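# Tuck chair under desk, park loaded cart in yellow bay

## Task

Roll the office chair fully beneath the desk so that it finishes upright, resting level on every wheel; move the utility cart into the yellow-taped bay so all four of its wheels sit inside the tape and none touch it, with its load still aboard and nothing overhanging the cart's edges; then release everything and back away, without the robot toppling or being left leaning.

## Robot and tools

ROBOT. A TidyBot++: a single four-caster mobile base (0.54 m long, 0.50 m wide, 0.38 m tall) carrying one seven-joint arm with a two-finger gripper. The shoulder sits 0.12 m ahead of the base centre and 0.68 m up. Two cameras: base_camera (fixed on the base, looking forward and down) and wrist_camera (on the hand, looking where the hand points). At the start the arm is folded, hand down, poking up to 0.08 m beyond the base front.

FRAMES. Base frame: origin on the floor under the base centre, x forward, y left, z up. hand_pose (the point between the finger pads) is reported in this frame; its z axis runs out along the fingers, and the fingers close along its y. The odometry frame is the base frame as it was when the scene began. base_odometry counts wheel rotation only, so wheel slip shows up as travel; heading is positive to the left, within -3.142 to 3.142. base_tilt is in degrees, positive when leaning forward or right, with about 1 degree of fixed bias.

execute_actions. Argument actions: a list holding one action or none (empty list = just report state and pictures). An action may contain base, joints, speeds. cameras: list of base_camera, wrist_camera or all; omitted/null means all, [] means none.
- base: exactly one key, each a relative move from where the base last reported itself, not a pose. translate_m: metres straight along x, forward positive, -2 to 2. strafe_m: metres sideways, left positive, -2 to 2. rotate_rad: radians in place, counter-clockwise from above positive, -6.3 to 6.3. A move that would need over 8.667 s at its top speed is refused.
- joints: absolute target angles for the one arm, by name, radians. joint_1_rad (any angle; positive is clockwise from above, opposite to heading), joint_2_rad shoulder -2.249 to 2.249, joint_3_rad any, joint_4_rad elbow -2.579 to 2.579, joint_5_rad any, joint_6_rad wrist -2.099 to 2.099, joint_7_rad any (hand down: positive turns it counter-clockwise from above; at 1.57 fingers open left/right). gripper_pos is a scale 0 (open, about 85 mm gap) to 1 (closed, squeezing roughly 100 N per finger). Any-angle joints go the short way; for more than half a turn use several steps. Done tolerances: ±0.039 for joints 1-4, ±0.056 for 5-7, ±0.03 gripper.
- speeds: top-speed caps for this action only: translate_m and strafe_m 0.05 to 0.5 m/s, rotate_rad 0.1 to 1.57 rad/s (defaults are the maxima). Arm joints move at up to about 1.39 rad/s (1.22 for 5-7).
A bad key or an out-of-range number rejects the whole call. Anything you omit may keep driving toward its earlier target.

Arm geometry (joint_1_rad 0, joint_3_rad 3.14, joint_5_rad 0): the arm stays in the x-z plane. Upper arm 0.42 m at angle joint_2 from vertical, forearm 0.31 m at joint_2 - joint_4, hand 0.31 m at joint_2 - joint_4 - joint_6 (positive = tilted forward). Reach forward = sum of length*sin(angle); height above shoulder = sum of length*cos(angle). A downward hand reaches at most about 0.94 m high, only near the base.

wait: seconds 0 to 10; commands nothing new, returns the same report. zoom_image: camera plus region [x0, y0, x1, y1] in pixels of that camera's latest full image, at most 504 by 504. read_manual: licence texts only. finished_scene: scene = number of the scene being ended; irreversible, and the goal must already hold.

RESULT LINES. base_status and joint_status tell how each motion ended: done (for the base this only means wheels turned enough, even if slipping or blocked), off_target (stopped short, maybe still pushing), contact_stop or time_out (target dropped, holding in place). A blocked base pushes hard until timeout and may still say done. joint command not followed with a cause line means a self-collision check withheld all arm targets (gripper still runs); joints then show not_followed and may retry later. on_its_own lists uncommanded movement. motor_effort gives percent of max per motor, peak in brackets, noisy. ARM HIT means the arm struck the base or itself. A torque fault (joints 1-4 limit 104.5 N m, warning 56.7; joints 5-7 limit 51.3, warning 29.4) freezes the arm and gripper for 10 s and skips the rest of the call while the base carries on. MOTOR HOT appears from 60 °C; at 75 °C an OVER-TEMPERATURE FAULT lets the arm sag and joints read limit_stop_at_motor_heat; resend targets. pictures names the images in order.

ACCURACY. Friction leaves joints slightly off while still done; improve by sending last command + (wanted - read). The hand usually lands 1-2 cm off, so keep fingers away from the floor. A held load makes the arm sag; never command a loaded joint to its current reading. Odometry drifts a few cm and degrees over many moves; check with images. Loose objects may get nudged now and then.

AVOID. Tipping: do not keep driving while the arm is snagged on something about 0.8 m or higher; pushing or pulling sideways with a raised hand can lift wheels; back off or retract the arm to right the robot. No check stops the arm hitting the base. Do not drive the arm into obstacles (torque faults), do not drop, slam or shove things hard, and keep the chair upright and the cart's load on board. Push the chair and cart gently at low speed, low on their frames, then open the gripper and move away. The simulation keeps running while you think; the robot holds its last command.

Each tool is called after "Request:" as a command line: name --argument value for each argument, lists and objects as JSON in quotes; but a table of rows of numbers goes row by row, as --pt "numbers of a row", without its own name.

## Session

Request:
execute_actions --actions '[{"joints":{"joint_2_rad":-0.3,"joint_4_rad":-1.6,"joint_6_rad":-0.7}}]'

Scene clock: 2.23 s.
base_odometry: x=+0.000 y=+0.000 heading=+0.000 (m, m, rad; odometry frame)
base_tilt: forward=-0.3 right=+0.2 (deg)
base_status: not commanded
joint_positions: joint_1_rad=+0.023 joint_2_rad=-0.315 joint_3_rad=+3.174 joint_4_rad=-1.612 joint_5_rad=+0.000 joint_6_rad=-0.742 joint_7_rad=+1.545 gripper_pos=+0.000
joint_status: all done
motor_effort: joint_1_rad=+1(1) joint_2_rad=-9(8) joint_3_rad=+0(0) joint_4_rad=+19(21) joint_5_rad=+0(0) joint_6_rad=+8(7) joint_7_rad=+0(0) (%)
hand_pose: x=+0.5687 y=-0.0261 z=+1.0262 quat_wxyz=(+0.003, +0.851, -0.036, +0.524) (m; base frame)
pictures: base_camera, wrist_camera
camera_calibration (this result's frames):
wrist_camera: T_world_to_cam=[[-0.0091528, -0.999886, -0.0119805, -0.00154541], [-0.484918, 0.0149162, -0.874432, 1.22332], [0.874512, -0.00219397, -0.484999, 0.134566], [0, 0, 0, 1]] pos_world=[0.475517, -0.0194973, 1.13496]
Images, in order (width x height): base_camera 644x364, wrist_camera 644x476.

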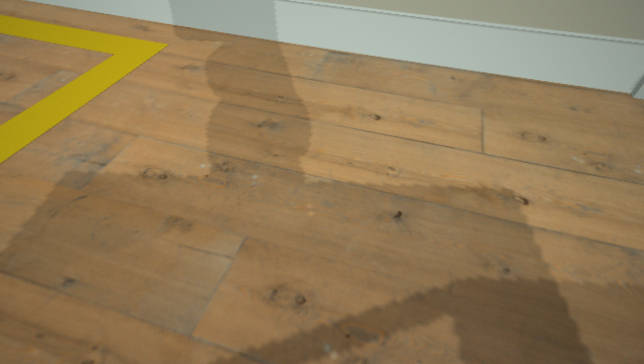

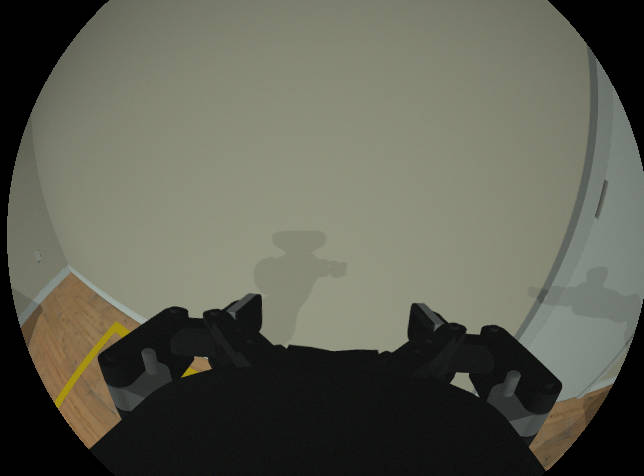

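Request:
execute_actions --actions '[{"joints":{"joint_1_rad":-1.8,"joint_2_rad":-0.5,"joint_4_rad":-1.6,"joint_6_rad":-1.2}}]' --cameras '["wrist_camera"]'

Request:
execute_actions --actions '[{"joints":{"joint_1_rad":-3.6}}]' --cameras '["wrist_camera"]'

Scene clock: 6.83 s.
base_odometry: x=+0.000 y=+0.000 heading=+0.000 (m, m, rad; odometry frame)
base_tilt: forward=-0.3 right=+0.2 (deg)
base_status: not commanded
joint_positions: joint_1_rad=-1.786 joint_2_rad=-0.486 joint_3_rad=+3.174 joint_4_rad=-1.612 joint_5_rad=+0.000 joint_6_rad=-1.155 joint_7_rad=+1.545 gripper_pos=+0.000
joint_status: all done
motor_effort: joint_1_rad=+1(2) joint_2_rad=-2(10) joint_3_rad=+0(1) joint_4_rad=+18(19) joint_5_rad=+0(0) joint_6_rad=+7(9) joint_7_rad=+0(0) (%)
hand_pose: x=+0.0621 y=+0.3185 z=+0.9861 quat_wxyz=(-0.329, +0.591, +0.690, +0.256) (m; base frame)
pictures: wrist_camera
camera_calibration (this result's frames):
wrist_camera: T_world_to_cam=[[0.973509, 0.226978, -0.0275766, -0.0985488], [0.134758, -0.667005, -0.732765, 0.976443], [-0.184715, 0.709637, -0.679923, 0.590167], [0, 0, 0, 1]] pos_world=[0.0733674, 0.254856, 1.11405]
Images, in order (width x height): wrist_camera 644x476.

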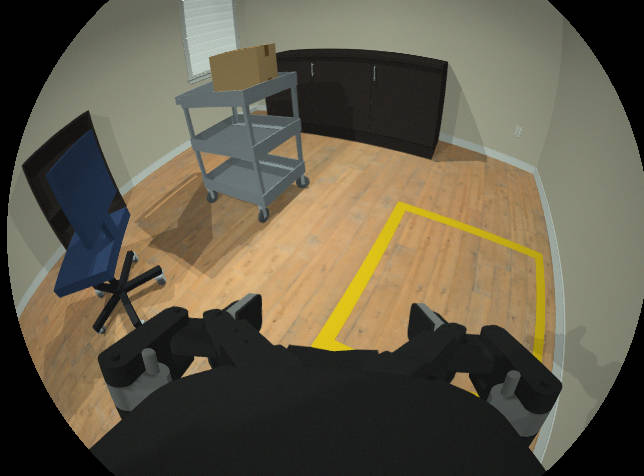

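Scene clock: 9.80 s.
base_odometry: x=+0.000 y=+0.000 heading=+0.000 (m, m, rad; odometry frame)
base_tilt: forward=-0.3 right=+0.2 (deg)
base_status: not commanded
joint_positions: joint_1_rad=-3.586 joint_2_rad=-0.486 joint_3_rad=+3.174 joint_4_rad=-1.612 joint_5_rad=+0.000 joint_6_rad=-1.155 joint_7_rad=+1.545 gripper_pos=+0.000
joint_status: all done
motor_effort: joint_1_rad=+1(1) joint_2_rad=-2(2) joint_3_rad=+0(1) joint_4_rad=+19(19) joint_5_rad=+0(0) joint_6_rad=+7(7) joint_7_rad=+0(0) (%)
hand_pose: x=-0.1783 y=-0.1277 z=+0.9861 quat_wxyz=(-0.405, -0.173, +0.892, -0.098) (m; base frame)
pictures: wrist_camera
camera_calibration (this result's frames):
wrist_camera: T_world_to_cam=[[-0.442156, 0.896514, -0.0275764, 0.0699151], [0.618965, 0.282731, -0.732765, 0.918822], [-0.649138, -0.341066, -0.679923, 0.645433], [0, 0, 0, 1]] pos_world=[-0.118831, -0.102325, 1.11405]
Images, in order (width x height): wrist_camera 644x476.

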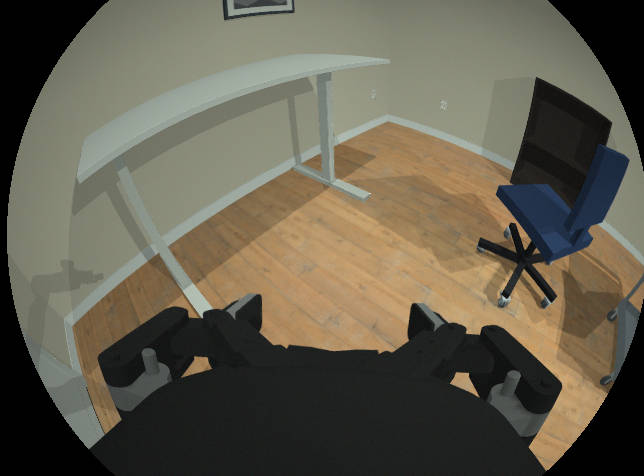

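Request:
execute_actions --actions '[{"base":{"rotate_rad":2.84},"joints":{"joint_1_rad":-1.8}}]' --cameras '[]'

Request:
execute_actions --actions '[{"base":{"strafe_m":-0.35},"joints":{"joint_1_rad":0,"joint_2_rad":0.5,"joint_3_rad":3.12,"joint_4_rad":-2.2,"joint_6_rad":1.13}}]'

Scene clock: 30.80 s.
base_odometry: x=+0.000 y=+0.000 heading=+2.839 (m, m, rad; odometry frame)
base_tilt: forward=-0.3 right=+0.3 (deg)
base_status: done
joint_positions: joint_1_rad=-1.816 joint_2_rad=-0.491 joint_3_rad=+3.174 joint_4_rad=-1.612 joint_5_rad=+0.000 joint_6_rad=-1.156 joint_7_rad=+1.545 gripper_pos=+0.000
joint_status: all done
motor_effort: joint_1_rad=+1(1) joint_2_rad=-2(2) joint_3_rad=+0(1) joint_4_rad=+18(18) joint_5_rad=+0(1) joint_6_rad=+7(7) joint_7_rad=+0(0) (%)
hand_pose: x=+0.0530 y=+0.3152 z=+0.9876 quat_wxyz=(-0.334, +0.580, +0.698, +0.253) (m; base frame)
pictures: none
No camera images: the call's "cameras" was empty. Leave "cameras" out to get every camera's image.

Scene clock: 34.17 s.
base_odometry: x=+0.104 y=+0.334 heading=+2.840 (m, m, rad; odometry frame)
base_tilt: forward=-0.3 right=+0.3 (deg)
base_status: done
joint_positions: joint_1_rad=-0.010 joint_2_rad=+0.489 joint_3_rad=+3.136 joint_4_rad=-2.183 joint_5_rad=+0.000 joint_6_rad=+1.087 joint_7_rad=+1.545 gripper_pos=+0.000
joint_status: all done
motor_effort: joint_1_rad=+1(0) joint_2_rad=-28(29) joint_3_rad=-1(3) joint_4_rad=+13(20) joint_5_rad=+0(1) joint_6_rad=+9(9) joint_7_rad=+0(0) (%)
hand_pose: x=+0.7701 y=+0.0108 z=+0.7687 quat_wxyz=(-0.015, +0.712, -0.005, +0.702) (m; base frame)
pictures: base_camera, wrist_camera
camera_calibration (this result's frames):
wrist_camera: T_world_to_cam=[[0.0551307, -0.998366, 0.0150499, -0.0361863], [-0.0513962, -0.0178904, -0.998518, 0.857086], [0.997155, 0.0542755, -0.0522985, -0.594087], [0, 0, 0, 1]] pos_world=[0.638443, 0.0114508, 0.82529]
Images, in order (width x height): base_camera 644x364, wrist_camera 644x476.

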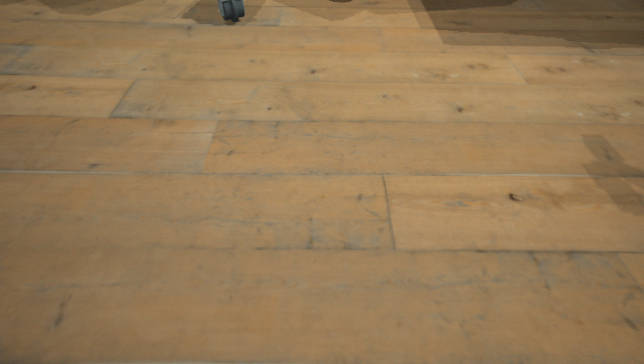

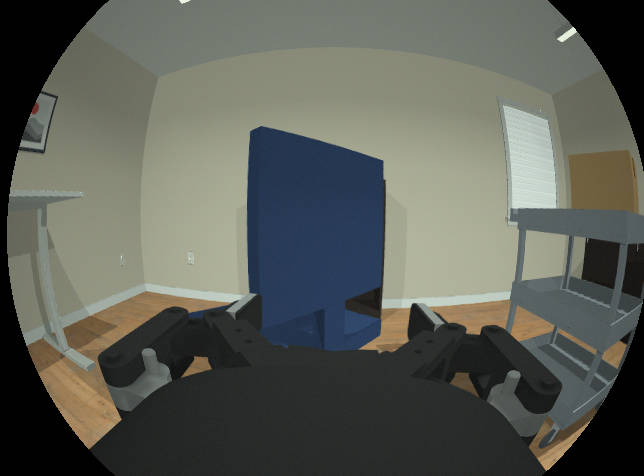

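Request:
execute_actions --actions '[{"base":{"strafe_m":0.87}}]' --cameras '[]'

Request:
execute_actions --actions '[{"base":{"translate_m":0.45}}]' --cameras '[]'

Request:
execute_actions --actions '[{"base":{"rotate_rad":-0.75}}]'

Scene clock: 41.63 s.
base_odometry: x=-0.154 y=-0.497 heading=+2.841 (m, m, rad; odometry frame)
base_tilt: forward=-0.3 right=+0.3 (deg)
base_status: done
joint_positions: joint_1_rad=-0.001 joint_2_rad=+0.489 joint_3_rad=+3.128 joint_4_rad=-2.183 joint_5_rad=+0.000 joint_6_rad=+1.087 joint_7_rad=+1.545 gripper_pos=+0.000
joint_status: not commanded
motor_effort: joint_1_rad=+1(3) joint_2_rad=-28(29) joint_3_rad=-1(2) joint_4_rad=+12(13) joint_5_rad=+0(1) joint_6_rad=+9(9) joint_7_rad=+0(0) (%)
hand_pose: x=+0.7700 y=+0.0091 z=+0.7686 quat_wxyz=(-0.016, +0.712, -0.007, +0.702) (m; base frame)
pictures: none
No camera images: the call's "cameras" was empty. Leave "cameras" out to get every camera's image.

Scene clock: 43.90 s.
base_odometry: x=-0.584 y=-0.364 heading=+2.842 (m, m, rad; odometry frame)
base_tilt: forward=-0.2 right=+0.3 (deg)
base_status: done
joint_positions: joint_1_rad=-0.001 joint_2_rad=+0.495 joint_3_rad=+3.128 joint_4_rad=-2.188 joint_5_rad=+0.000 joint_6_rad=+1.088 joint_7_rad=+1.545 gripper_pos=+0.000
joint_status: not commanded
motor_effort: joint_1_rad=+1(1) joint_2_rad=-28(30) joint_3_rad=-1(2) joint_4_rad=+12(13) joint_5_rad=+0(1) joint_6_rad=+9(9) joint_7_rad=+0(0) (%)
hand_pose: x=+0.7689 y=+0.0091 z=+0.7626 quat_wxyz=(-0.016, +0.716, -0.007, +0.698) (m; base frame)
pictures: none
No camera images: the call's "cameras" was empty. Leave "cameras" out to get every camera's image.

Scene clock: 45.77 s.
base_odometry: x=-0.584 y=-0.364 heading=+2.092 (m, m, rad; odometry frame)
base_tilt: forward=-0.3 right=+0.3 (deg)
base_status: done
joint_positions: joint_1_rad=+0.007 joint_2_rad=+0.495 joint_3_rad=+3.126 joint_4_rad=-2.188 joint_5_rad=+0.000 joint_6_rad=+1.088 joint_7_rad=+1.545 gripper_pos=+0.000
joint_status: not commanded
motor_effort: joint_1_rad=+1(3) joint_2_rad=-28(29) joint_3_rad=-1(4) joint_4_rad=+13(12) joint_5_rad=+0(2) joint_6_rad=+9(9) joint_7_rad=+0(0) (%)
hand_pose: x=+0.7690 y=+0.0046 z=+0.7626 quat_wxyz=(-0.014, +0.716, -0.010, +0.698) (m; base frame)
pictures: base_camera, wrist_camera
camera_calibration (this result's frames):
wrist_camera: T_world_to_cam=[[0.046259, -0.998878, 0.0101397, -0.0317096], [-0.0620413, -0.0130039, -0.997989, 0.858655], [0.997001, 0.0455369, -0.0625732, -0.584889], [0, 0, 0, 1]] pos_world=[0.637874, 0.00612581, 0.820651]
Images, in order (width x height): base_camera 644x364, wrist_camera 644x476.

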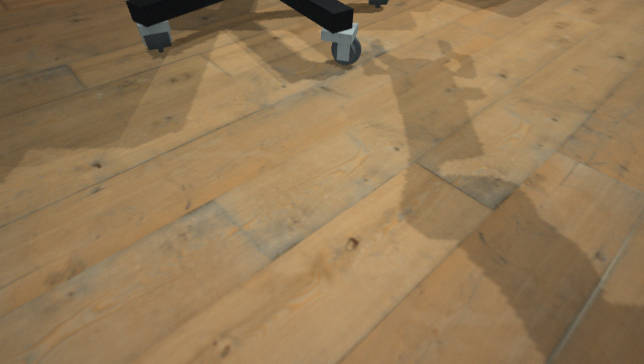

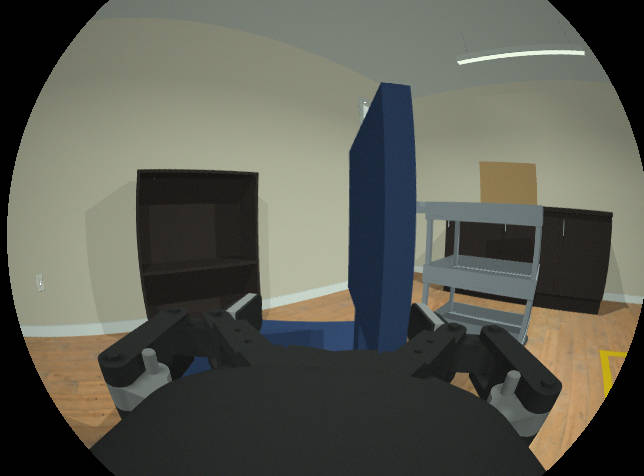

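Request:
execute_actions --actions '[{"base":{"strafe_m":-0.085}}]' --cameras '[]'

Request:
execute_actions --actions '[{"base":{"translate_m":0.2}}]'

Scene clock: 48.67 s.
base_odometry: x=-0.510 y=-0.322 heading=+2.091 (m, m, rad; odometry frame)
base_tilt: forward=-0.3 right=+0.3 (deg)
base_status: done
joint_positions: joint_1_rad=+0.009 joint_2_rad=+0.495 joint_3_rad=+3.126 joint_4_rad=-2.188 joint_5_rad=+0.000 joint_6_rad=+1.088 joint_7_rad=+1.545 gripper_pos=+0.000
joint_status: not commanded
motor_effort: joint_1_rad=+1(4) joint_2_rad=-28(29) joint_3_rad=-1(3) joint_4_rad=+12(12) joint_5_rad=+0(1) joint_6_rad=+8(9) joint_7_rad=+0(0) (%)
hand_pose: x=+0.7690 y=+0.0040 z=+0.7626 quat_wxyz=(-0.013, +0.716, -0.010, +0.698) (m; base frame)
pictures: none
No camera images: the call's "cameras" was empty. Leave "cameras" out to get every camera's image.

Scene clock: 50.30 s.
base_odometry: x=-0.609 y=-0.148 heading=+2.091 (m, m, rad; odometry frame)
base_tilt: forward=-0.3 right=+0.3 (deg)
base_status: done
joint_positions: joint_1_rad=+0.009 joint_2_rad=+0.498 joint_3_rad=+3.126 joint_4_rad=-2.198 joint_5_rad=+0.000 joint_6_rad=+1.090 joint_7_rad=+1.545 gripper_pos=+0.000
joint_status: not commanded
motor_effort: joint_1_rad=+1(1) joint_2_rad=-28(32) joint_3_rad=-1(2) joint_4_rad=+12(18) joint_5_rad=+0(1) joint_6_rad=+9(9) joint_7_rad=+0(0) (%)
hand_pose: x=+0.7666 y=+0.0041 z=+0.7571 quat_wxyz=(-0.013, +0.719, -0.010, +0.695) (m; base frame)
pictures: base_camera, wrist_camera
camera_calibration (this result's frames):
wrist_camera: T_world_to_cam=[[0.0456294, -0.998913, 0.00950574, -0.03109], [-0.0720687, -0.0127826, -0.997318, 0.860139], [0.996355, 0.0448219, -0.0725736, -0.574738], [0, 0, 0, 1]] pos_world=[0.636051, 0.00569947, 0.816417]
Images, in order (width x height): base_camera 644x364, wrist_camera 644x476.

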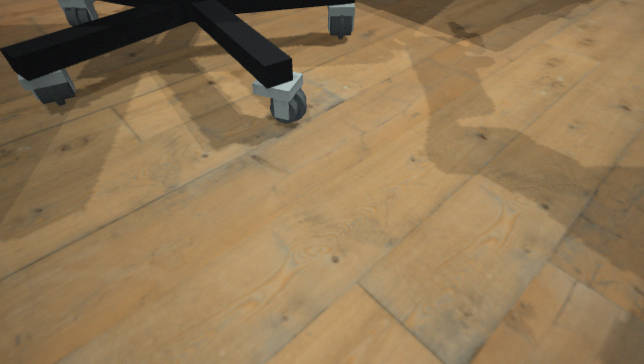

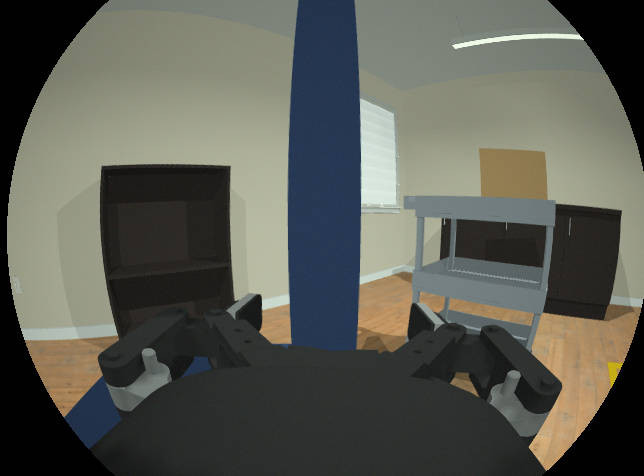

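Request:
execute_actions --actions '[{"base":{"translate_m":0.04}}]' --cameras '["wrist_camera"]'

Request:
execute_actions --actions '[{"joints":{"gripper_pos":1}}]' --cameras '[]'

Request:
execute_actions --actions '[{"base":{"rotate_rad":0.4},"speeds":{"rotate_rad":0.25}}]'

Scene clock: 53.93 s.
base_odometry: x=-0.629 y=-0.113 heading=+2.091 (m, m, rad; odometry frame)
base_tilt: forward=-0.3 right=+0.3 (deg)
base_status: done
joint_positions: joint_1_rad=+0.009 joint_2_rad=+0.500 joint_3_rad=+3.126 joint_4_rad=-2.198 joint_5_rad=+0.000 joint_6_rad=+1.090 joint_7_rad=+1.545 gripper_pos=+0.000
joint_status: not commanded
motor_effort: joint_1_rad=+1(0) joint_2_rad=-28(30) joint_3_rad=-1(2) joint_4_rad=+12(13) joint_5_rad=+0(1) joint_6_rad=+8(9) joint_7_rad=+0(0) (%)
hand_pose: x=+0.7667 y=+0.0041 z=+0.7560 quat_wxyz=(-0.013, +0.720, -0.010, +0.694) (m; base frame)
pictures: wrist_camera
camera_calibration (this result's frames):
wrist_camera: T_world_to_cam=[[0.045644, -0.998913, 0.00941855, -0.0310322], [-0.073665, -0.0127684, -0.997201, 0.860241], [0.996238, 0.0448224, -0.0741677, -0.573642], [0, 0, 0, 1]] pos_world=[0.63627, 0.00569745, 0.81558]
Images, in order (width x height): wrist_camera 644x476.

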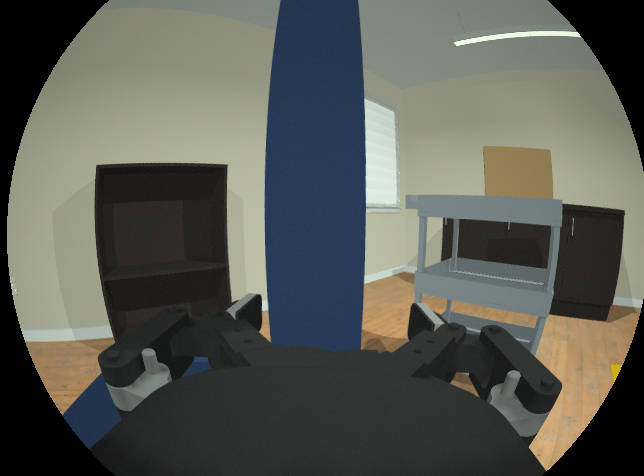

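Scene clock: 55.03 s.
base_odometry: x=-0.629 y=-0.113 heading=+2.091 (m, m, rad; odometry frame)
base_tilt: forward=-0.3 right=+0.3 (deg)
base_status: not commanded
joint_positions: joint_1_rad=-0.001 joint_2_rad=+0.488 joint_3_rad=+3.119 joint_4_rad=-2.219 joint_5_rad=+0.018 joint_6_rad=+1.097 joint_7_rad=+1.545 gripper_pos=+0.543
joint_status: gripper_pos off_target (ended at +0.543, target +1.000)
motor_effort: joint_1_rad=+4(6) joint_2_rad=-24(28) joint_3_rad=+1(4) joint_4_rad=+16(18) joint_5_rad=-6(7) joint_6_rad=+7(9) joint_7_rad=-2(2) (%)
hand_pose: x=+0.7591 y=+0.0189 z=+0.7562 quat_wxyz=(-0.023, +0.721, +0.003, +0.693) (m; base frame)
pictures: none
No camera images: the call's "cameras" was empty. Leave "cameras" out to get every camera's image.

Scene clock: 59.10 s.
base_odometry: x=-0.629 y=-0.113 heading=+2.478 (m, m, rad; odometry frame)
base_tilt: forward=-0.2 right=+0.3 (deg)
base_status: rotate_rad time_out (by the wheels' count: +0.388 of +0.400)
joint_positions: joint_1_rad=+0.118 joint_2_rad=+0.495 joint_3_rad=+3.237 joint_4_rad=-2.212 joint_5_rad=-0.127 joint_6_rad=+1.100 joint_7_rad=+1.558 gripper_pos=+0.572
joint_status: not commanded
motor_effort: joint_1_rad=-22(29) joint_2_rad=-29(31) joint_3_rad=-20(26) joint_4_rad=+11(18) joint_5_rad=+18(23) joint_6_rad=+10(11) joint_7_rad=-5(5) (%)
hand_pose: x=+0.7419 y=-0.1586 z=+0.7568 quat_wxyz=(+0.103, +0.708, -0.121, +0.688) (m; base frame)
pictures: base_camera, wrist_camera
camera_calibration (this result's frames):
wrist_camera: T_world_to_cam=[[-0.27215, -0.962006, 0.021863, 0.0398636], [-0.0739398, -0.00174678, -0.997261, 0.859089], [0.95941, -0.273021, -0.0706552, -0.567396], [0, 0, 0, 1]] pos_world=[0.618735, -0.115061, 0.815775]
Images, in order (width x height): base_camera 644x364, wrist_camera 644x476.

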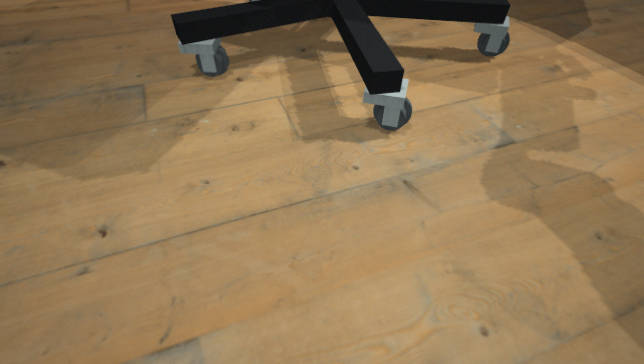

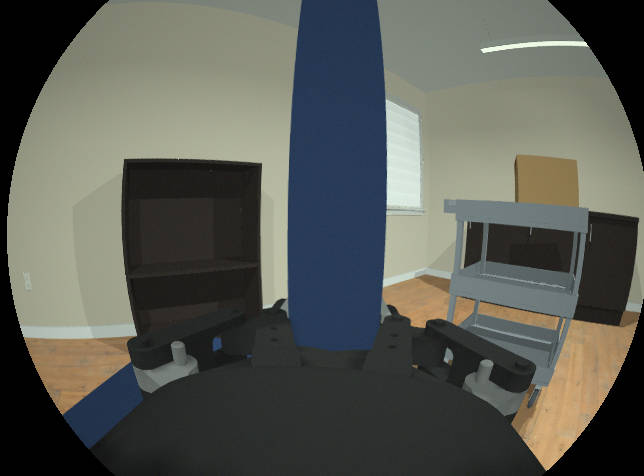

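Request:
execute_actions --actions '[{"base":{"strafe_m":-0.35},"speeds":{"strafe_m":0.15}}]'

Request:
execute_actions --actions '[{"base":{"translate_m":-0.4},"speeds":{"translate_m":0.15}}]'

Scene clock: 66.13 s.
base_odometry: x=-0.414 y=+0.163 heading=+2.479 (m, m, rad; odometry frame)
base_tilt: forward=-0.2 right=+0.3 (deg)
base_status: done
joint_positions: joint_1_rad=-0.034 joint_2_rad=+0.509 joint_3_rad=+3.100 joint_4_rad=-2.190 joint_5_rad=+0.032 joint_6_rad=+1.100 joint_7_rad=+1.561 gripper_pos=+0.573
joint_status: not commanded
motor_effort: joint_1_rad=+8(20) joint_2_rad=-31(33) joint_3_rad=+3(20) joint_4_rad=+11(12) joint_5_rad=-6(17) joint_6_rad=+11(13) joint_7_rad=-4(6) (%)
hand_pose: x=+0.7671 y=+0.0547 z=+0.7569 quat_wxyz=(-0.040, +0.716, +0.030, +0.696) (m; base frame)
pictures: base_camera, wrist_camera
camera_calibration (this result's frames):
wrist_camera: T_world_to_cam=[[0.140263, -0.989749, 0.0268826, -0.0668119], [-0.0615834, -0.0358193, -0.997459, 0.853961], [0.988197, 0.138251, -0.0659762, -0.581396], [0, 0, 0, 1]] pos_world=[0.636495, 0.0448396, 0.815229]
Images, in order (width x height): base_camera 644x364, wrist_camera 644x476.

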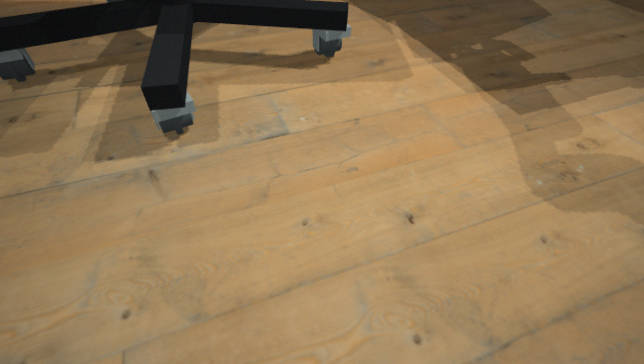

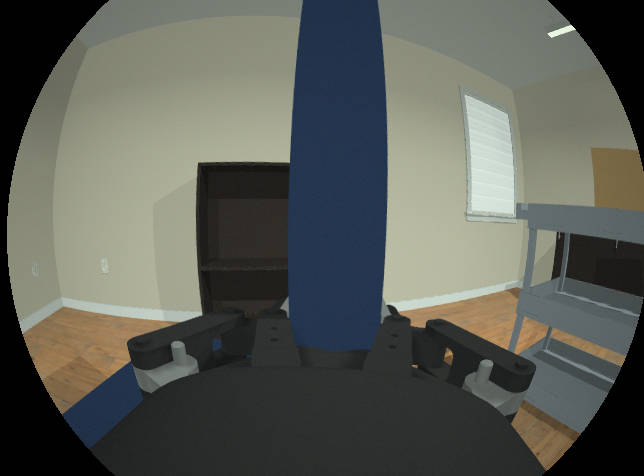

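Scene clock: 69.47 s.
base_odometry: x=-0.098 y=-0.083 heading=+2.479 (m, m, rad; odometry frame)
base_tilt: forward=-0.3 right=+0.3 (deg)
base_status: done
joint_positions: joint_1_rad=+0.034 joint_2_rad=+0.513 joint_3_rad=+3.158 joint_4_rad=-2.183 joint_5_rad=-0.037 joint_6_rad=+1.100 joint_7_rad=+1.561 gripper_pos=+0.573
joint_status: not commanded
motor_effort: joint_1_rad=-8(9) joint_2_rad=-30(38) joint_3_rad=-10(11) joint_4_rad=+12(12) joint_5_rad=+7(9) joint_6_rad=+11(14) joint_7_rad=-4(6) (%)
hand_pose: x=+0.7710 y=-0.0399 z=+0.7568 quat_wxyz=(+0.022, +0.715, -0.035, +0.698) (m; base frame)
pictures: base_camera, wrist_camera
camera_calibration (this result's frames):
wrist_camera: T_world_to_cam=[[-0.0406758, -0.998845, 0.0255745, -0.0208439], [-0.0646257, -0.0229121, -0.997647, 0.853751], [0.99708, -0.0422328, -0.0636191, -0.587978], [0, 0, 0, 1]] pos_world=[0.640588, -0.0260906, 0.814868]
Images, in order (width x height): base_camera 644x364, wrist_camera 644x476.

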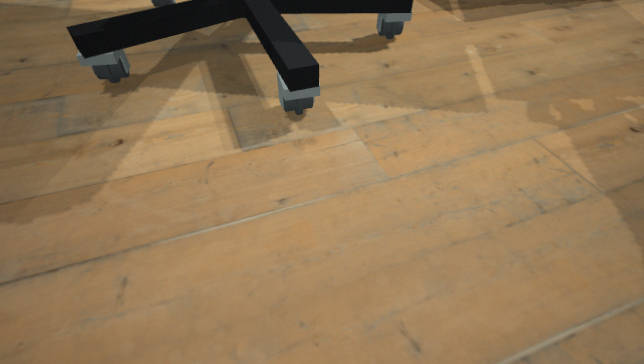

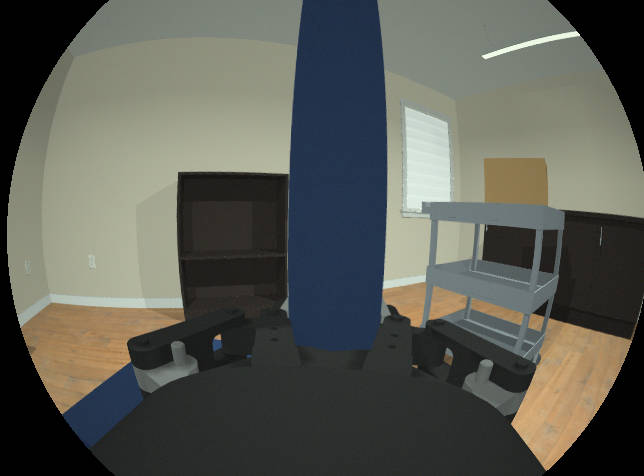

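Request:
execute_actions --actions '[{"base":{"rotate_rad":0.36},"speeds":{"rotate_rad":0.3}}]' --cameras '[]'

Request:
execute_actions --actions '[{"base":{"strafe_m":-0.42},"speeds":{"strafe_m":0.2}}]' --cameras '[]'

Request:
execute_actions --actions '[{"base":{"translate_m":-0.28},"speeds":{"translate_m":0.15}}]'

Scene clock: 75.67 s.
base_odometry: x=-0.098 y=-0.083 heading=+2.828 (m, m, rad; odometry frame)
base_tilt: forward=-0.3 right=+0.3 (deg)
base_status: rotate_rad time_out (by the wheels' count: +0.349 of +0.360)
joint_positions: joint_1_rad=+0.105 joint_2_rad=+0.507 joint_3_rad=+3.225 joint_4_rad=-2.195 joint_5_rad=-0.117 joint_6_rad=+1.100 joint_7_rad=+1.561 gripper_pos=+0.573
joint_status: not commanded
motor_effort: joint_1_rad=-18(33) joint_2_rad=-29(33) joint_3_rad=-18(29) joint_4_rad=+10(15) joint_5_rad=+16(28) joint_6_rad=+9(13) joint_7_rad=-4(5) (%)
hand_pose: x=+0.7523 y=-0.1420 z=+0.7568 quat_wxyz=(+0.092, +0.708, -0.108, +0.691) (m; base frame)
pictures: none
No camera images: the call's "cameras" was empty. Leave "cameras" out to get every camera's image.

not run: a stop came earlier in this reply.

not run: a stop came earlier in this reply.

Request:
execute_actions --actions '[{"base":{"strafe_m":-0.42},"speeds":{"strafe_m":0.2}}]' --cameras '[]'

Request:
execute_actions --actions '[{"base":{"translate_m":-0.28},"speeds":{"translate_m":0.15}}]'

Scene clock: 80.17 s.
base_odometry: x=+0.031 y=+0.317 heading=+2.830 (m, m, rad; odometry frame)
base_tilt: forward=-0.3 right=+0.2 (deg)
base_status: done
joint_positions: joint_1_rad=-0.063 joint_2_rad=+0.512 joint_3_rad=+3.074 joint_4_rad=-2.188 joint_5_rad=+0.065 joint_6_rad=+1.100 joint_7_rad=+1.562 gripper_pos=+0.573
joint_status: not commanded
motor_effort: joint_1_rad=+14(17) joint_2_rad=-30(34) joint_3_rad=+8(17) joint_4_rad=+11(13) joint_5_rad=-10(15) joint_6_rad=+10(12) joint_7_rad=-4(6) (%)
hand_pose: x=+0.7626 y=+0.0962 z=+0.7567 quat_wxyz=(-0.068, +0.714, +0.060, +0.694) (m; base frame)
pictures: none
No camera images: the call's "cameras" was empty. Leave "cameras" out to get every camera's image.

Scene clock: 82.70 s.
base_odometry: x=+0.297 y=+0.231 heading=+2.830 (m, m, rad; odometry frame)
base_tilt: forward=-0.3 right=+0.3 (deg)
base_status: done
joint_positions: joint_1_rad=+0.016 joint_2_rad=+0.514 joint_3_rad=+3.141 joint_4_rad=-2.182 joint_5_rad=-0.016 joint_6_rad=+1.100 joint_7_rad=+1.562 gripper_pos=+0.573
joint_status: not commanded
motor_effort: joint_1_rad=-4(13) joint_2_rad=-30(37) joint_3_rad=-6(8) joint_4_rad=+11(11) joint_5_rad=+4(9) joint_6_rad=+10(13) joint_7_rad=-4(6) (%)
hand_pose: x=+0.7725 y=-0.0129 z=+0.7568 quat_wxyz=(+0.005, +0.716, -0.016, +0.698) (m; base frame)
pictures: base_camera, wrist_camera
camera_calibration (this result's frames):
wrist_camera: T_world_to_cam=[[0.0118505, -0.999563, 0.0270721, -0.0354742], [-0.063137, -0.0277679, -0.997618, 0.853187], [0.997935, 0.0101131, -0.0634385, -0.588539], [0, 0, 0, 1]] pos_world=[0.641611, -0.0058155, 0.81478]
Images, in order (width x height): base_camera 644x364, wrist_camera 644x476.

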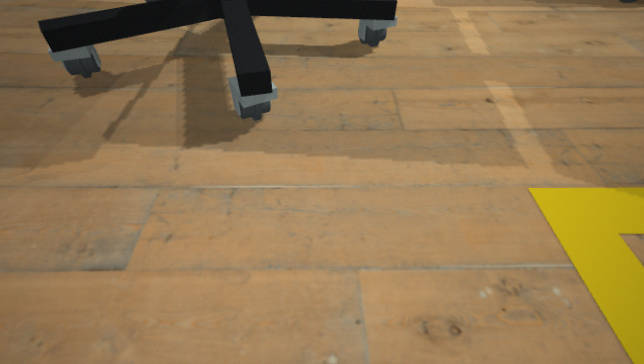

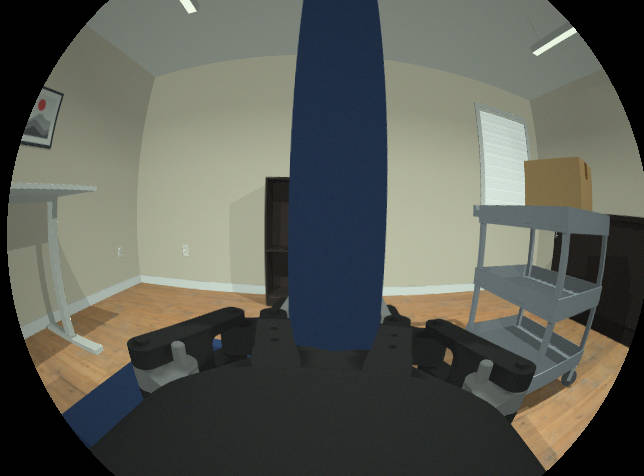

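Request:
execute_actions --actions '[{"joints":{"gripper_pos":0}}]' --cameras '[]'

Request:
execute_actions --actions '[{"base":{"translate_m":-0.12}}]' --cameras '[]'

Request:
execute_actions --actions '[{"base":{"strafe_m":-0.9}}]' --cameras '[]'

Request:
execute_actions --actions '[{"base":{"rotate_rad":1.58}}]' --cameras '[]'

Request:
execute_actions --actions '[{"base":{"strafe_m":-1.0}}]'

Scene clock: 89.17 s.
base_odometry: x=+0.297 y=+0.231 heading=+2.830 (m, m, rad; odometry frame)
base_tilt: forward=-0.3 right=+0.3 (deg)
base_status: not commanded
joint_positions: joint_1_rad=+0.004 joint_2_rad=+0.512 joint_3_rad=+3.123 joint_4_rad=-2.186 joint_5_rad=-0.016 joint_6_rad=+1.100 joint_7_rad=+1.562 gripper_pos=+0.000
joint_status: all done
motor_effort: joint_1_rad=+1(4) joint_2_rad=-29(31) joint_3_rad=-1(6) joint_4_rad=+12(13) joint_5_rad=+0(4) joint_6_rad=+9(10) joint_7_rad=+0(4) (%)
hand_pose: x=+0.7710 y=+0.0041 z=+0.7567 quat_wxyz=(-0.008, +0.716, -0.009, +0.698) (m; base frame)
pictures: none
No camera images: the call's "cameras" was empty. Leave "cameras" out to get every camera's image.

Scene clock: 90.50 s.
base_odometry: x=+0.412 y=+0.194 heading=+2.830 (m, m, rad; odometry frame)
base_tilt: forward=-0.3 right=+0.3 (deg)
base_status: done
joint_positions: joint_1_rad=+0.004 joint_2_rad=+0.505 joint_3_rad=+3.123 joint_4_rad=-2.191 joint_5_rad=-0.016 joint_6_rad=+1.100 joint_7_rad=+1.562 gripper_pos=+0.000
joint_status: not commanded
motor_effort: joint_1_rad=+1(1) joint_2_rad=-28(30) joint_3_rad=-1(3) joint_4_rad=+12(13) joint_5_rad=+0(1) joint_6_rad=+9(9) joint_7_rad=+0(0) (%)
hand_pose: x=+0.7690 y=+0.0041 z=+0.7584 quat_wxyz=(-0.008, +0.716, -0.009, +0.698) (m; base frame)
pictures: none
No camera images: the call's "cameras" was empty. Leave "cameras" out to get every camera's image.

Scene clock: 93.67 s.
base_odometry: x=+0.689 y=+1.051 heading=+2.829 (m, m, rad; odometry frame)
base_tilt: forward=-0.3 right=+0.3 (deg)
base_status: done
joint_positions: joint_1_rad=+0.002 joint_2_rad=+0.505 joint_3_rad=+3.123 joint_4_rad=-2.191 joint_5_rad=-0.016 joint_6_rad=+1.100 joint_7_rad=+1.562 gripper_pos=+0.000
joint_status: not commanded
motor_effort: joint_1_rad=+1(4) joint_2_rad=-28(29) joint_3_rad=-1(3) joint_4_rad=+12(12) joint_5_rad=+0(1) joint_6_rad=+9(9) joint_7_rad=+0(0) (%)
hand_pose: x=+0.7689 y=+0.0053 z=+0.7584 quat_wxyz=(-0.009, +0.716, -0.009, +0.698) (m; base frame)
pictures: none
No camera images: the call's "cameras" was empty. Leave "cameras" out to get every camera's image.

Scene clock: 96.13 s.
base_odometry: x=+0.689 y=+1.051 heading=-1.874 (m, m, rad; odometry frame)
base_tilt: forward=-0.3 right=+0.3 (deg)
base_status: done
joint_positions: joint_1_rad=-0.007 joint_2_rad=+0.505 joint_3_rad=+3.116 joint_4_rad=-2.191 joint_5_rad=-0.015 joint_6_rad=+1.100 joint_7_rad=+1.562 gripper_pos=+0.000
joint_status: not commanded
motor_effort: joint_1_rad=+1(5) joint_2_rad=-28(30) joint_3_rad=-1(3) joint_4_rad=+12(13) joint_5_rad=+0(1) joint_6_rad=+9(10) joint_7_rad=+0(0) (%)
hand_pose: x=+0.7687 y=+0.0154 z=+0.7586 quat_wxyz=(-0.015, +0.716, -0.004, +0.698) (m; base frame)
pictures: none
No camera images: the call's "cameras" was empty. Leave "cameras" out to get every camera's image.

Scene clock: 99.50 s.
base_odometry: x=-0.266 y=+1.348 heading=-1.873 (m, m, rad; odometry frame)
base_tilt: forward=-0.3 right=+0.3 (deg)
base_status: done
joint_positions: joint_1_rad=-0.003 joint_2_rad=+0.505 joint_3_rad=+3.116 joint_4_rad=-2.191 joint_5_rad=-0.015 joint_6_rad=+1.100 joint_7_rad=+1.562 gripper_pos=+0.000
joint_status: not commanded
motor_effort: joint_1_rad=+1(4) joint_2_rad=-28(30) joint_3_rad=-1(2) joint_4_rad=+12(13) joint_5_rad=+0(1) joint_6_rad=+9(9) joint_7_rad=+0(0) (%)
hand_pose: x=+0.7688 y=+0.0126 z=+0.7586 quat_wxyz=(-0.014, +0.716, -0.006, +0.698) (m; base frame)
pictures: base_camera, wrist_camera
camera_calibration (this result's frames):
wrist_camera: T_world_to_cam=[[0.0524918, -0.998501, 0.0154844, -0.0324999], [-0.062741, -0.0187726, -0.997853, 0.855186], [0.996648, 0.0514077, -0.0636323, -0.5843], [0, 0, 0, 1]] pos_world=[0.637703, 0.0136404, 0.816673]
Images, in order (width x height): base_camera 644x364, wrist_camera 644x476.

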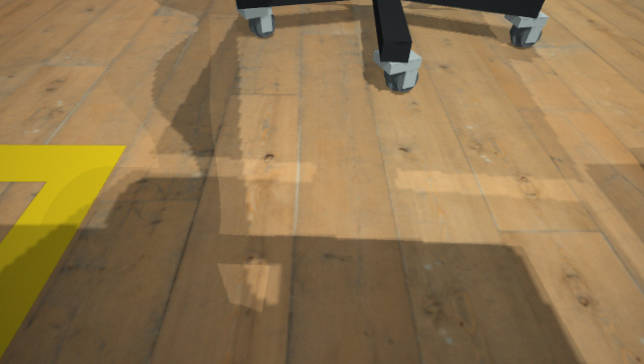

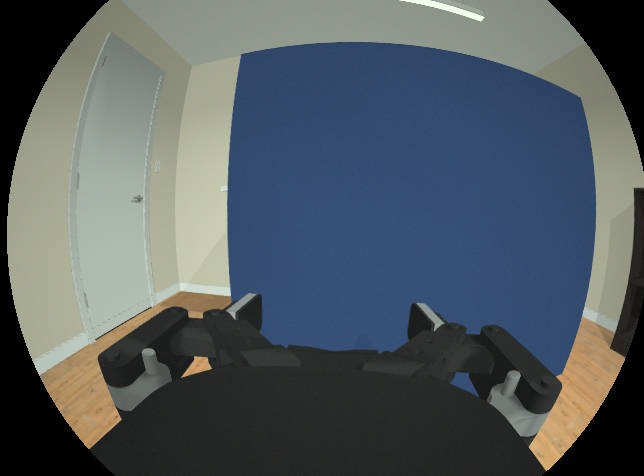

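Request:
execute_actions --actions '[{"base":{"strafe_m":-0.115}}]' --cameras '[]'

Request:
execute_actions --actions '[{"base":{"translate_m":0.5},"speeds":{"translate_m":0.15}}]'

Scene clock: 102.47 s.
base_odometry: x=-0.376 y=+1.383 heading=-1.872 (m, m, rad; odometry frame)
base_tilt: forward=-0.3 right=+0.3 (deg)
base_status: done
joint_positions: joint_1_rad=+0.003 joint_2_rad=+0.505 joint_3_rad=+3.118 joint_4_rad=-2.191 joint_5_rad=-0.015 joint_6_rad=+1.100 joint_7_rad=+1.562 gripper_pos=+0.000
joint_status: not commanded
motor_effort: joint_1_rad=+2(5) joint_2_rad=-28(29) joint_3_rad=-1(2) joint_4_rad=+11(12) joint_5_rad=+0(1) joint_6_rad=+9(9) joint_7_rad=+0(0) (%)
hand_pose: x=+0.7688 y=+0.0081 z=+0.7585 quat_wxyz=(-0.011, +0.716, -0.008, +0.698) (m; base frame)
pictures: none
No camera images: the call's "cameras" was empty. Leave "cameras" out to get every camera's image.

Scene clock: 106.47 s.
base_odometry: x=-0.525 y=+0.905 heading=-1.872 (m, m, rad; odometry frame)
base_tilt: forward=-0.3 right=+0.3 (deg)
base_status: done
joint_positions: joint_1_rad=-0.001 joint_2_rad=+0.493 joint_3_rad=+3.118 joint_4_rad=-2.216 joint_5_rad=-0.004 joint_6_rad=+1.102 joint_7_rad=+1.562 gripper_pos=+0.000
joint_status: not commanded
motor_effort: joint_1_rad=+1(5) joint_2_rad=-28(29) joint_3_rad=+0(5) joint_4_rad=+12(28) joint_5_rad=+0(6) joint_6_rad=+9(10) joint_7_rad=+0(0) (%)
hand_pose: x=+0.7605 y=+0.0129 z=+0.7559 quat_wxyz=(-0.014, +0.720, -0.001, +0.694) (m; base frame)
pictures: base_camera, wrist_camera
camera_calibration (this result's frames):
wrist_camera: T_world_to_cam=[[0.0587727, -0.998049, 0.0210607, -0.0406748], [-0.0733125, -0.0253555, -0.996987, 0.859499], [0.995576, 0.0570516, -0.0746597, -0.567168], [0, 0, 0, 1]] pos_world=[0.630061, 0.0135554, 0.815421]
Images, in order (width x height): base_camera 644x364, wrist_camera 644x476.

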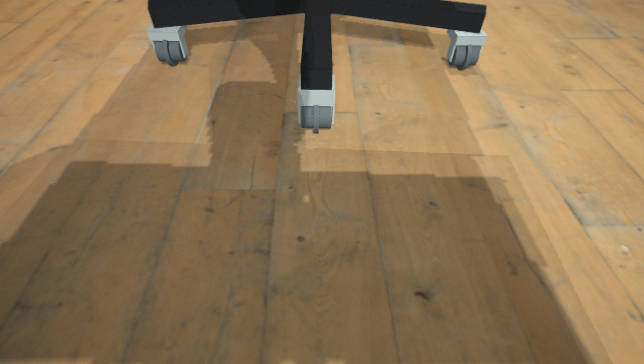

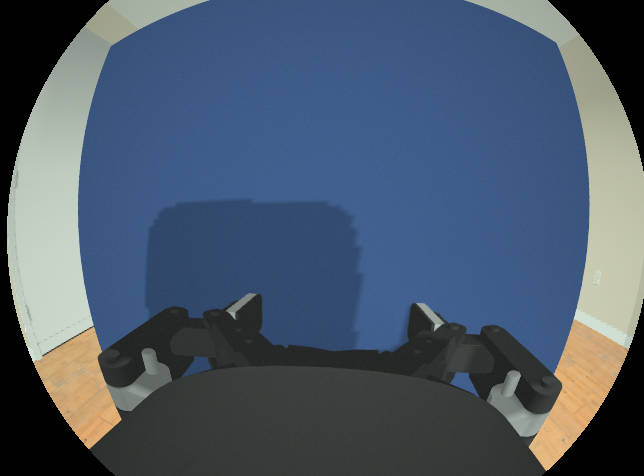

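Request:
execute_actions --actions '[{"base":{"translate_m":0.8},"speeds":{"translate_m":0.2}}]'

Request:
execute_actions --actions '[{"base":{"translate_m":-0.3},"joints":{"joint_1_rad":-0.5}}]'

Scene clock: 113.03 s.
base_odometry: x=-0.763 y=+0.141 heading=-1.872 (m, m, rad; odometry frame)
base_tilt: forward=-0.3 right=+0.3 (deg)
base_status: done
joint_positions: joint_1_rad=-0.013 joint_2_rad=+0.492 joint_3_rad=+3.107 joint_4_rad=-2.218 joint_5_rad=+0.009 joint_6_rad=+1.103 joint_7_rad=+1.562 gripper_pos=+0.000
joint_status: not commanded
motor_effort: joint_1_rad=+1(7) joint_2_rad=-28(29) joint_3_rad=-1(4) joint_4_rad=+13(24) joint_5_rad=+0(5) joint_6_rad=+9(10) joint_7_rad=+0(0) (%)
hand_pose: x=+0.7591 y=+0.0309 z=+0.7562 quat_wxyz=(-0.026, +0.720, +0.011, +0.694) (m; base frame)
pictures: base_camera, wrist_camera
camera_calibration (this result's frames):
wrist_camera: T_world_to_cam=[[0.0936339, -0.995382, 0.0211372, -0.0492686], [-0.0719756, -0.0279425, -0.997015, 0.859262], [0.993002, 0.091833, -0.0742597, -0.566185], [0, 0, 0, 1]] pos_world=[0.628682, 0.0269634, 0.815694]
Images, in order (width x height): base_camera 644x364, wrist_camera 644x476.

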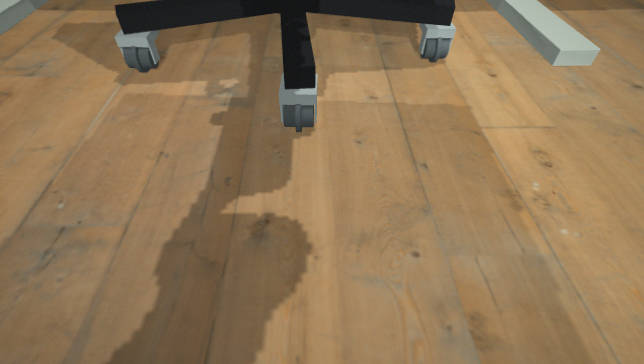

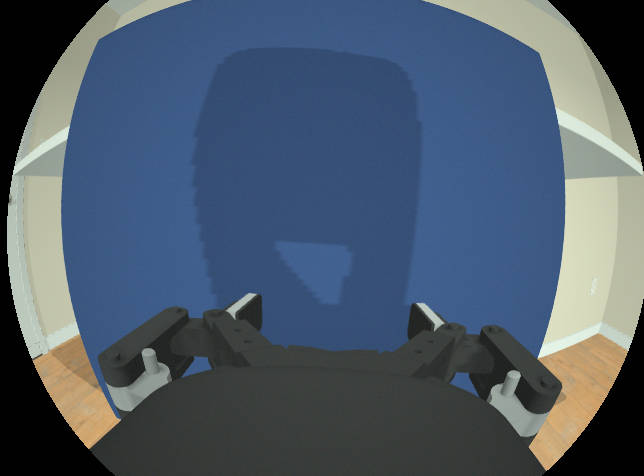

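Scene clock: 115.00 s.
base_odometry: x=-0.674 y=+0.428 heading=-1.872 (m, m, rad; odometry frame)
base_tilt: forward=-0.3 right=+0.2 (deg)
base_status: done
joint_positions: joint_1_rad=-0.495 joint_2_rad=+0.497 joint_3_rad=+3.114 joint_4_rad=-2.207 joint_5_rad=+0.009 joint_6_rad=+1.103 joint_7_rad=+1.562 gripper_pos=+0.000
joint_status: all done
motor_effort: joint_1_rad=+1(2) joint_2_rad=-28(30) joint_3_rad=-1(3) joint_4_rad=+12(13) joint_5_rad=+0(1) joint_6_rad=+9(9) joint_7_rad=+0(0) (%)
hand_pose: x=+0.6771 y=+0.3229 z=+0.7584 quat_wxyz=(-0.188, +0.694, +0.181, +0.671) (m; base frame)
pictures: base_camera, wrist_camera
camera_calibration (this result's frames):
wrist_camera: T_world_to_cam=[[0.538982, -0.841958, 0.0245989, -0.104734], [-0.0434802, -0.0569752, -0.997428, 0.85407], [0.841194, 0.536527, -0.0673171, -0.55748], [0, 0, 0, 1]] pos_world=[0.562534, 0.259582, 0.816922]
Images, in order (width x height): base_camera 644x364, wrist_camera 644x476.

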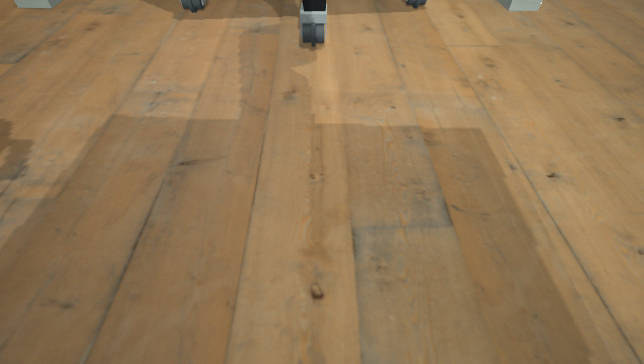

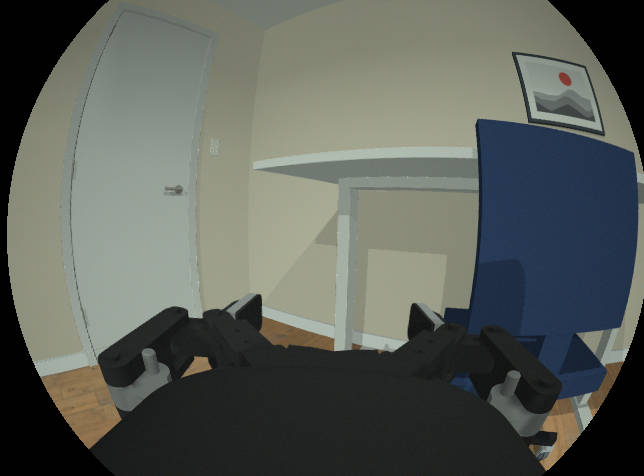

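Request:
execute_actions --actions '[{"base":{"translate_m":0.25},"joints":{"joint_1_rad":-0.02},"speeds":{"translate_m":0.2}}]' --cameras '[]'

Request:
execute_actions --actions '[{"base":{"translate_m":0.11},"speeds":{"translate_m":0.06}}]'

Scene clock: 119.37 s.
base_odometry: x=-0.748 y=+0.189 heading=-1.873 (m, m, rad; odometry frame)
base_tilt: forward=-0.2 right=+0.3 (deg)
base_status: done
joint_positions: joint_1_rad=-0.030 joint_2_rad=+0.497 joint_3_rad=+3.117 joint_4_rad=-2.206 joint_5_rad=+0.009 joint_6_rad=+1.103 joint_7_rad=+1.562 gripper_pos=+0.000
joint_status: all done
motor_effort: joint_1_rad=+1(4) joint_2_rad=-28(31) joint_3_rad=-1(3) joint_4_rad=+12(13) joint_5_rad=+0(1) joint_6_rad=+9(9) joint_7_rad=+0(0) (%)
hand_pose: x=+0.7630 y=+0.0363 z=+0.7582 quat_wxyz=(-0.027, +0.717, +0.016, +0.696) (m; base frame)
pictures: none
No camera images: the call's "cameras" was empty. Leave "cameras" out to get every camera's image.

Scene clock: 121.73 s.
base_odometry: x=-0.781 y=+0.084 heading=-1.873 (m, m, rad; odometry frame)
base_tilt: forward=-0.3 right=+0.3 (deg)
base_status: done
joint_positions: joint_1_rad=-0.045 joint_2_rad=+0.459 joint_3_rad=+3.096 joint_4_rad=-2.268 joint_5_rad=+0.016 joint_6_rad=+1.107 joint_7_rad=+1.562 gripper_pos=+0.000
joint_status: not commanded
motor_effort: joint_1_rad=+6(9) joint_2_rad=-18(29) joint_3_rad=+4(7) joint_4_rad=+23(27) joint_5_rad=-2(6) joint_6_rad=+6(9) joint_7_rad=+0(0) (%)
hand_pose: x=+0.7398 y=+0.0575 z=+0.7568 quat_wxyz=(-0.042, +0.723, +0.028, +0.689) (m; base frame)
pictures: base_camera, wrist_camera
camera_calibration (this result's frames):
wrist_camera: T_world_to_cam=[[0.141536, -0.989734, 0.0198458, -0.0558197], [-0.083001, -0.0318418, -0.996041, 0.866816], [0.986447, 0.139328, -0.0866556, -0.537915], [0, 0, 0, 1]] pos_world=[0.610472, 0.047301, 0.817878]
Images, in order (width x height): base_camera 644x364, wrist_camera 644x476.

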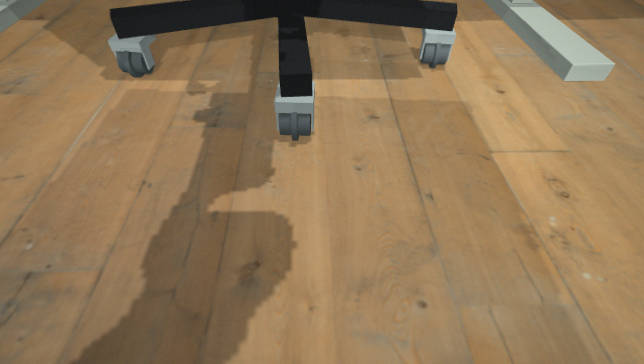

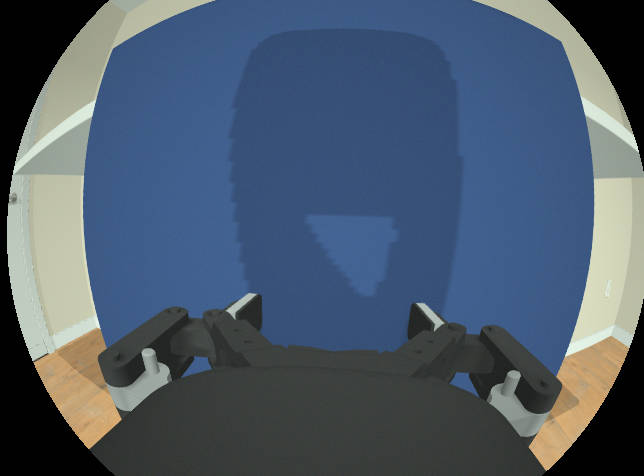

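Request:
execute_actions --actions '[{"base":{"translate_m":0.04},"speeds":{"translate_m":0.05}}]'

Scene clock: 138.13 s.
base_odometry: x=-0.792 y=+0.049 heading=-1.872 (m, m, rad; odometry frame)
base_tilt: forward=-0.3 right=+0.2 (deg)
base_status: translate_m time_out (by the wheels' count: +0.037 of +0.040)
joint_positions: joint_1_rad=-0.045 joint_2_rad=+0.399 joint_3_rad=+3.091 joint_4_rad=-2.370 joint_5_rad=+0.016 joint_6_rad=+1.129 joint_7_rad=+1.562 gripper_pos=+0.000
joint_status: not commanded
motor_effort: joint_1_rad=+6(9) joint_2_rad=-6(20) joint_3_rad=+5(7) joint_4_rad=+43(45) joint_5_rad=+0(3) joint_6_rad=+5(8) joint_7_rad=+0(1) (%)
hand_pose: x=+0.7039 y=+0.0580 z=+0.7558 quat_wxyz=(-0.044, +0.730, +0.031, +0.681) (m; base frame)
pictures: base_camera, wrist_camera
camera_calibration (this result's frames):
wrist_camera: T_world_to_cam=[[0.148217, -0.988775, 0.0188673, -0.0542493], [-0.103001, -0.0344084, -0.994086, 0.875627], [0.983576, 0.145397, -0.106944, -0.485675], [0, 0, 0, 1]] pos_world=[0.575929, 0.0471042, 0.819531]
Images, in order (width x height): base_camera 644x364, wrist_camera 644x476.

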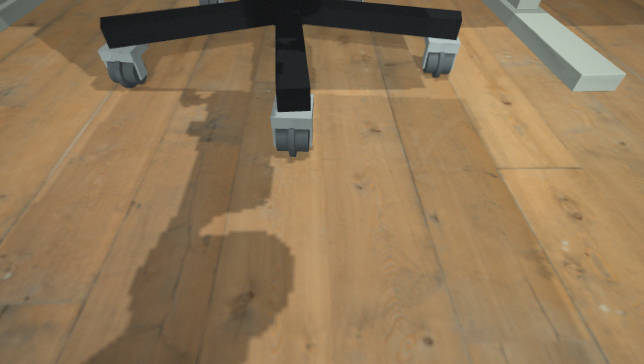

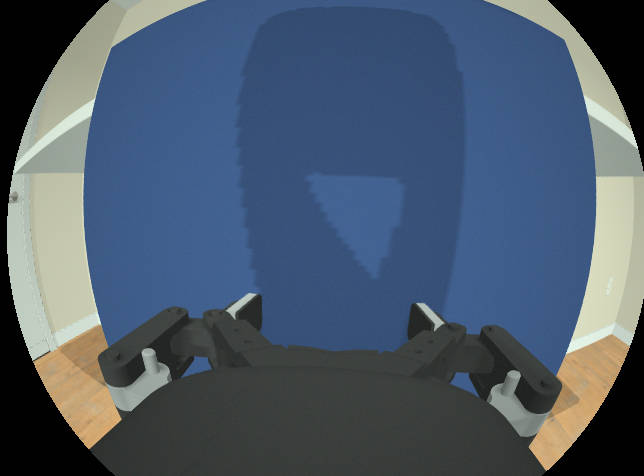

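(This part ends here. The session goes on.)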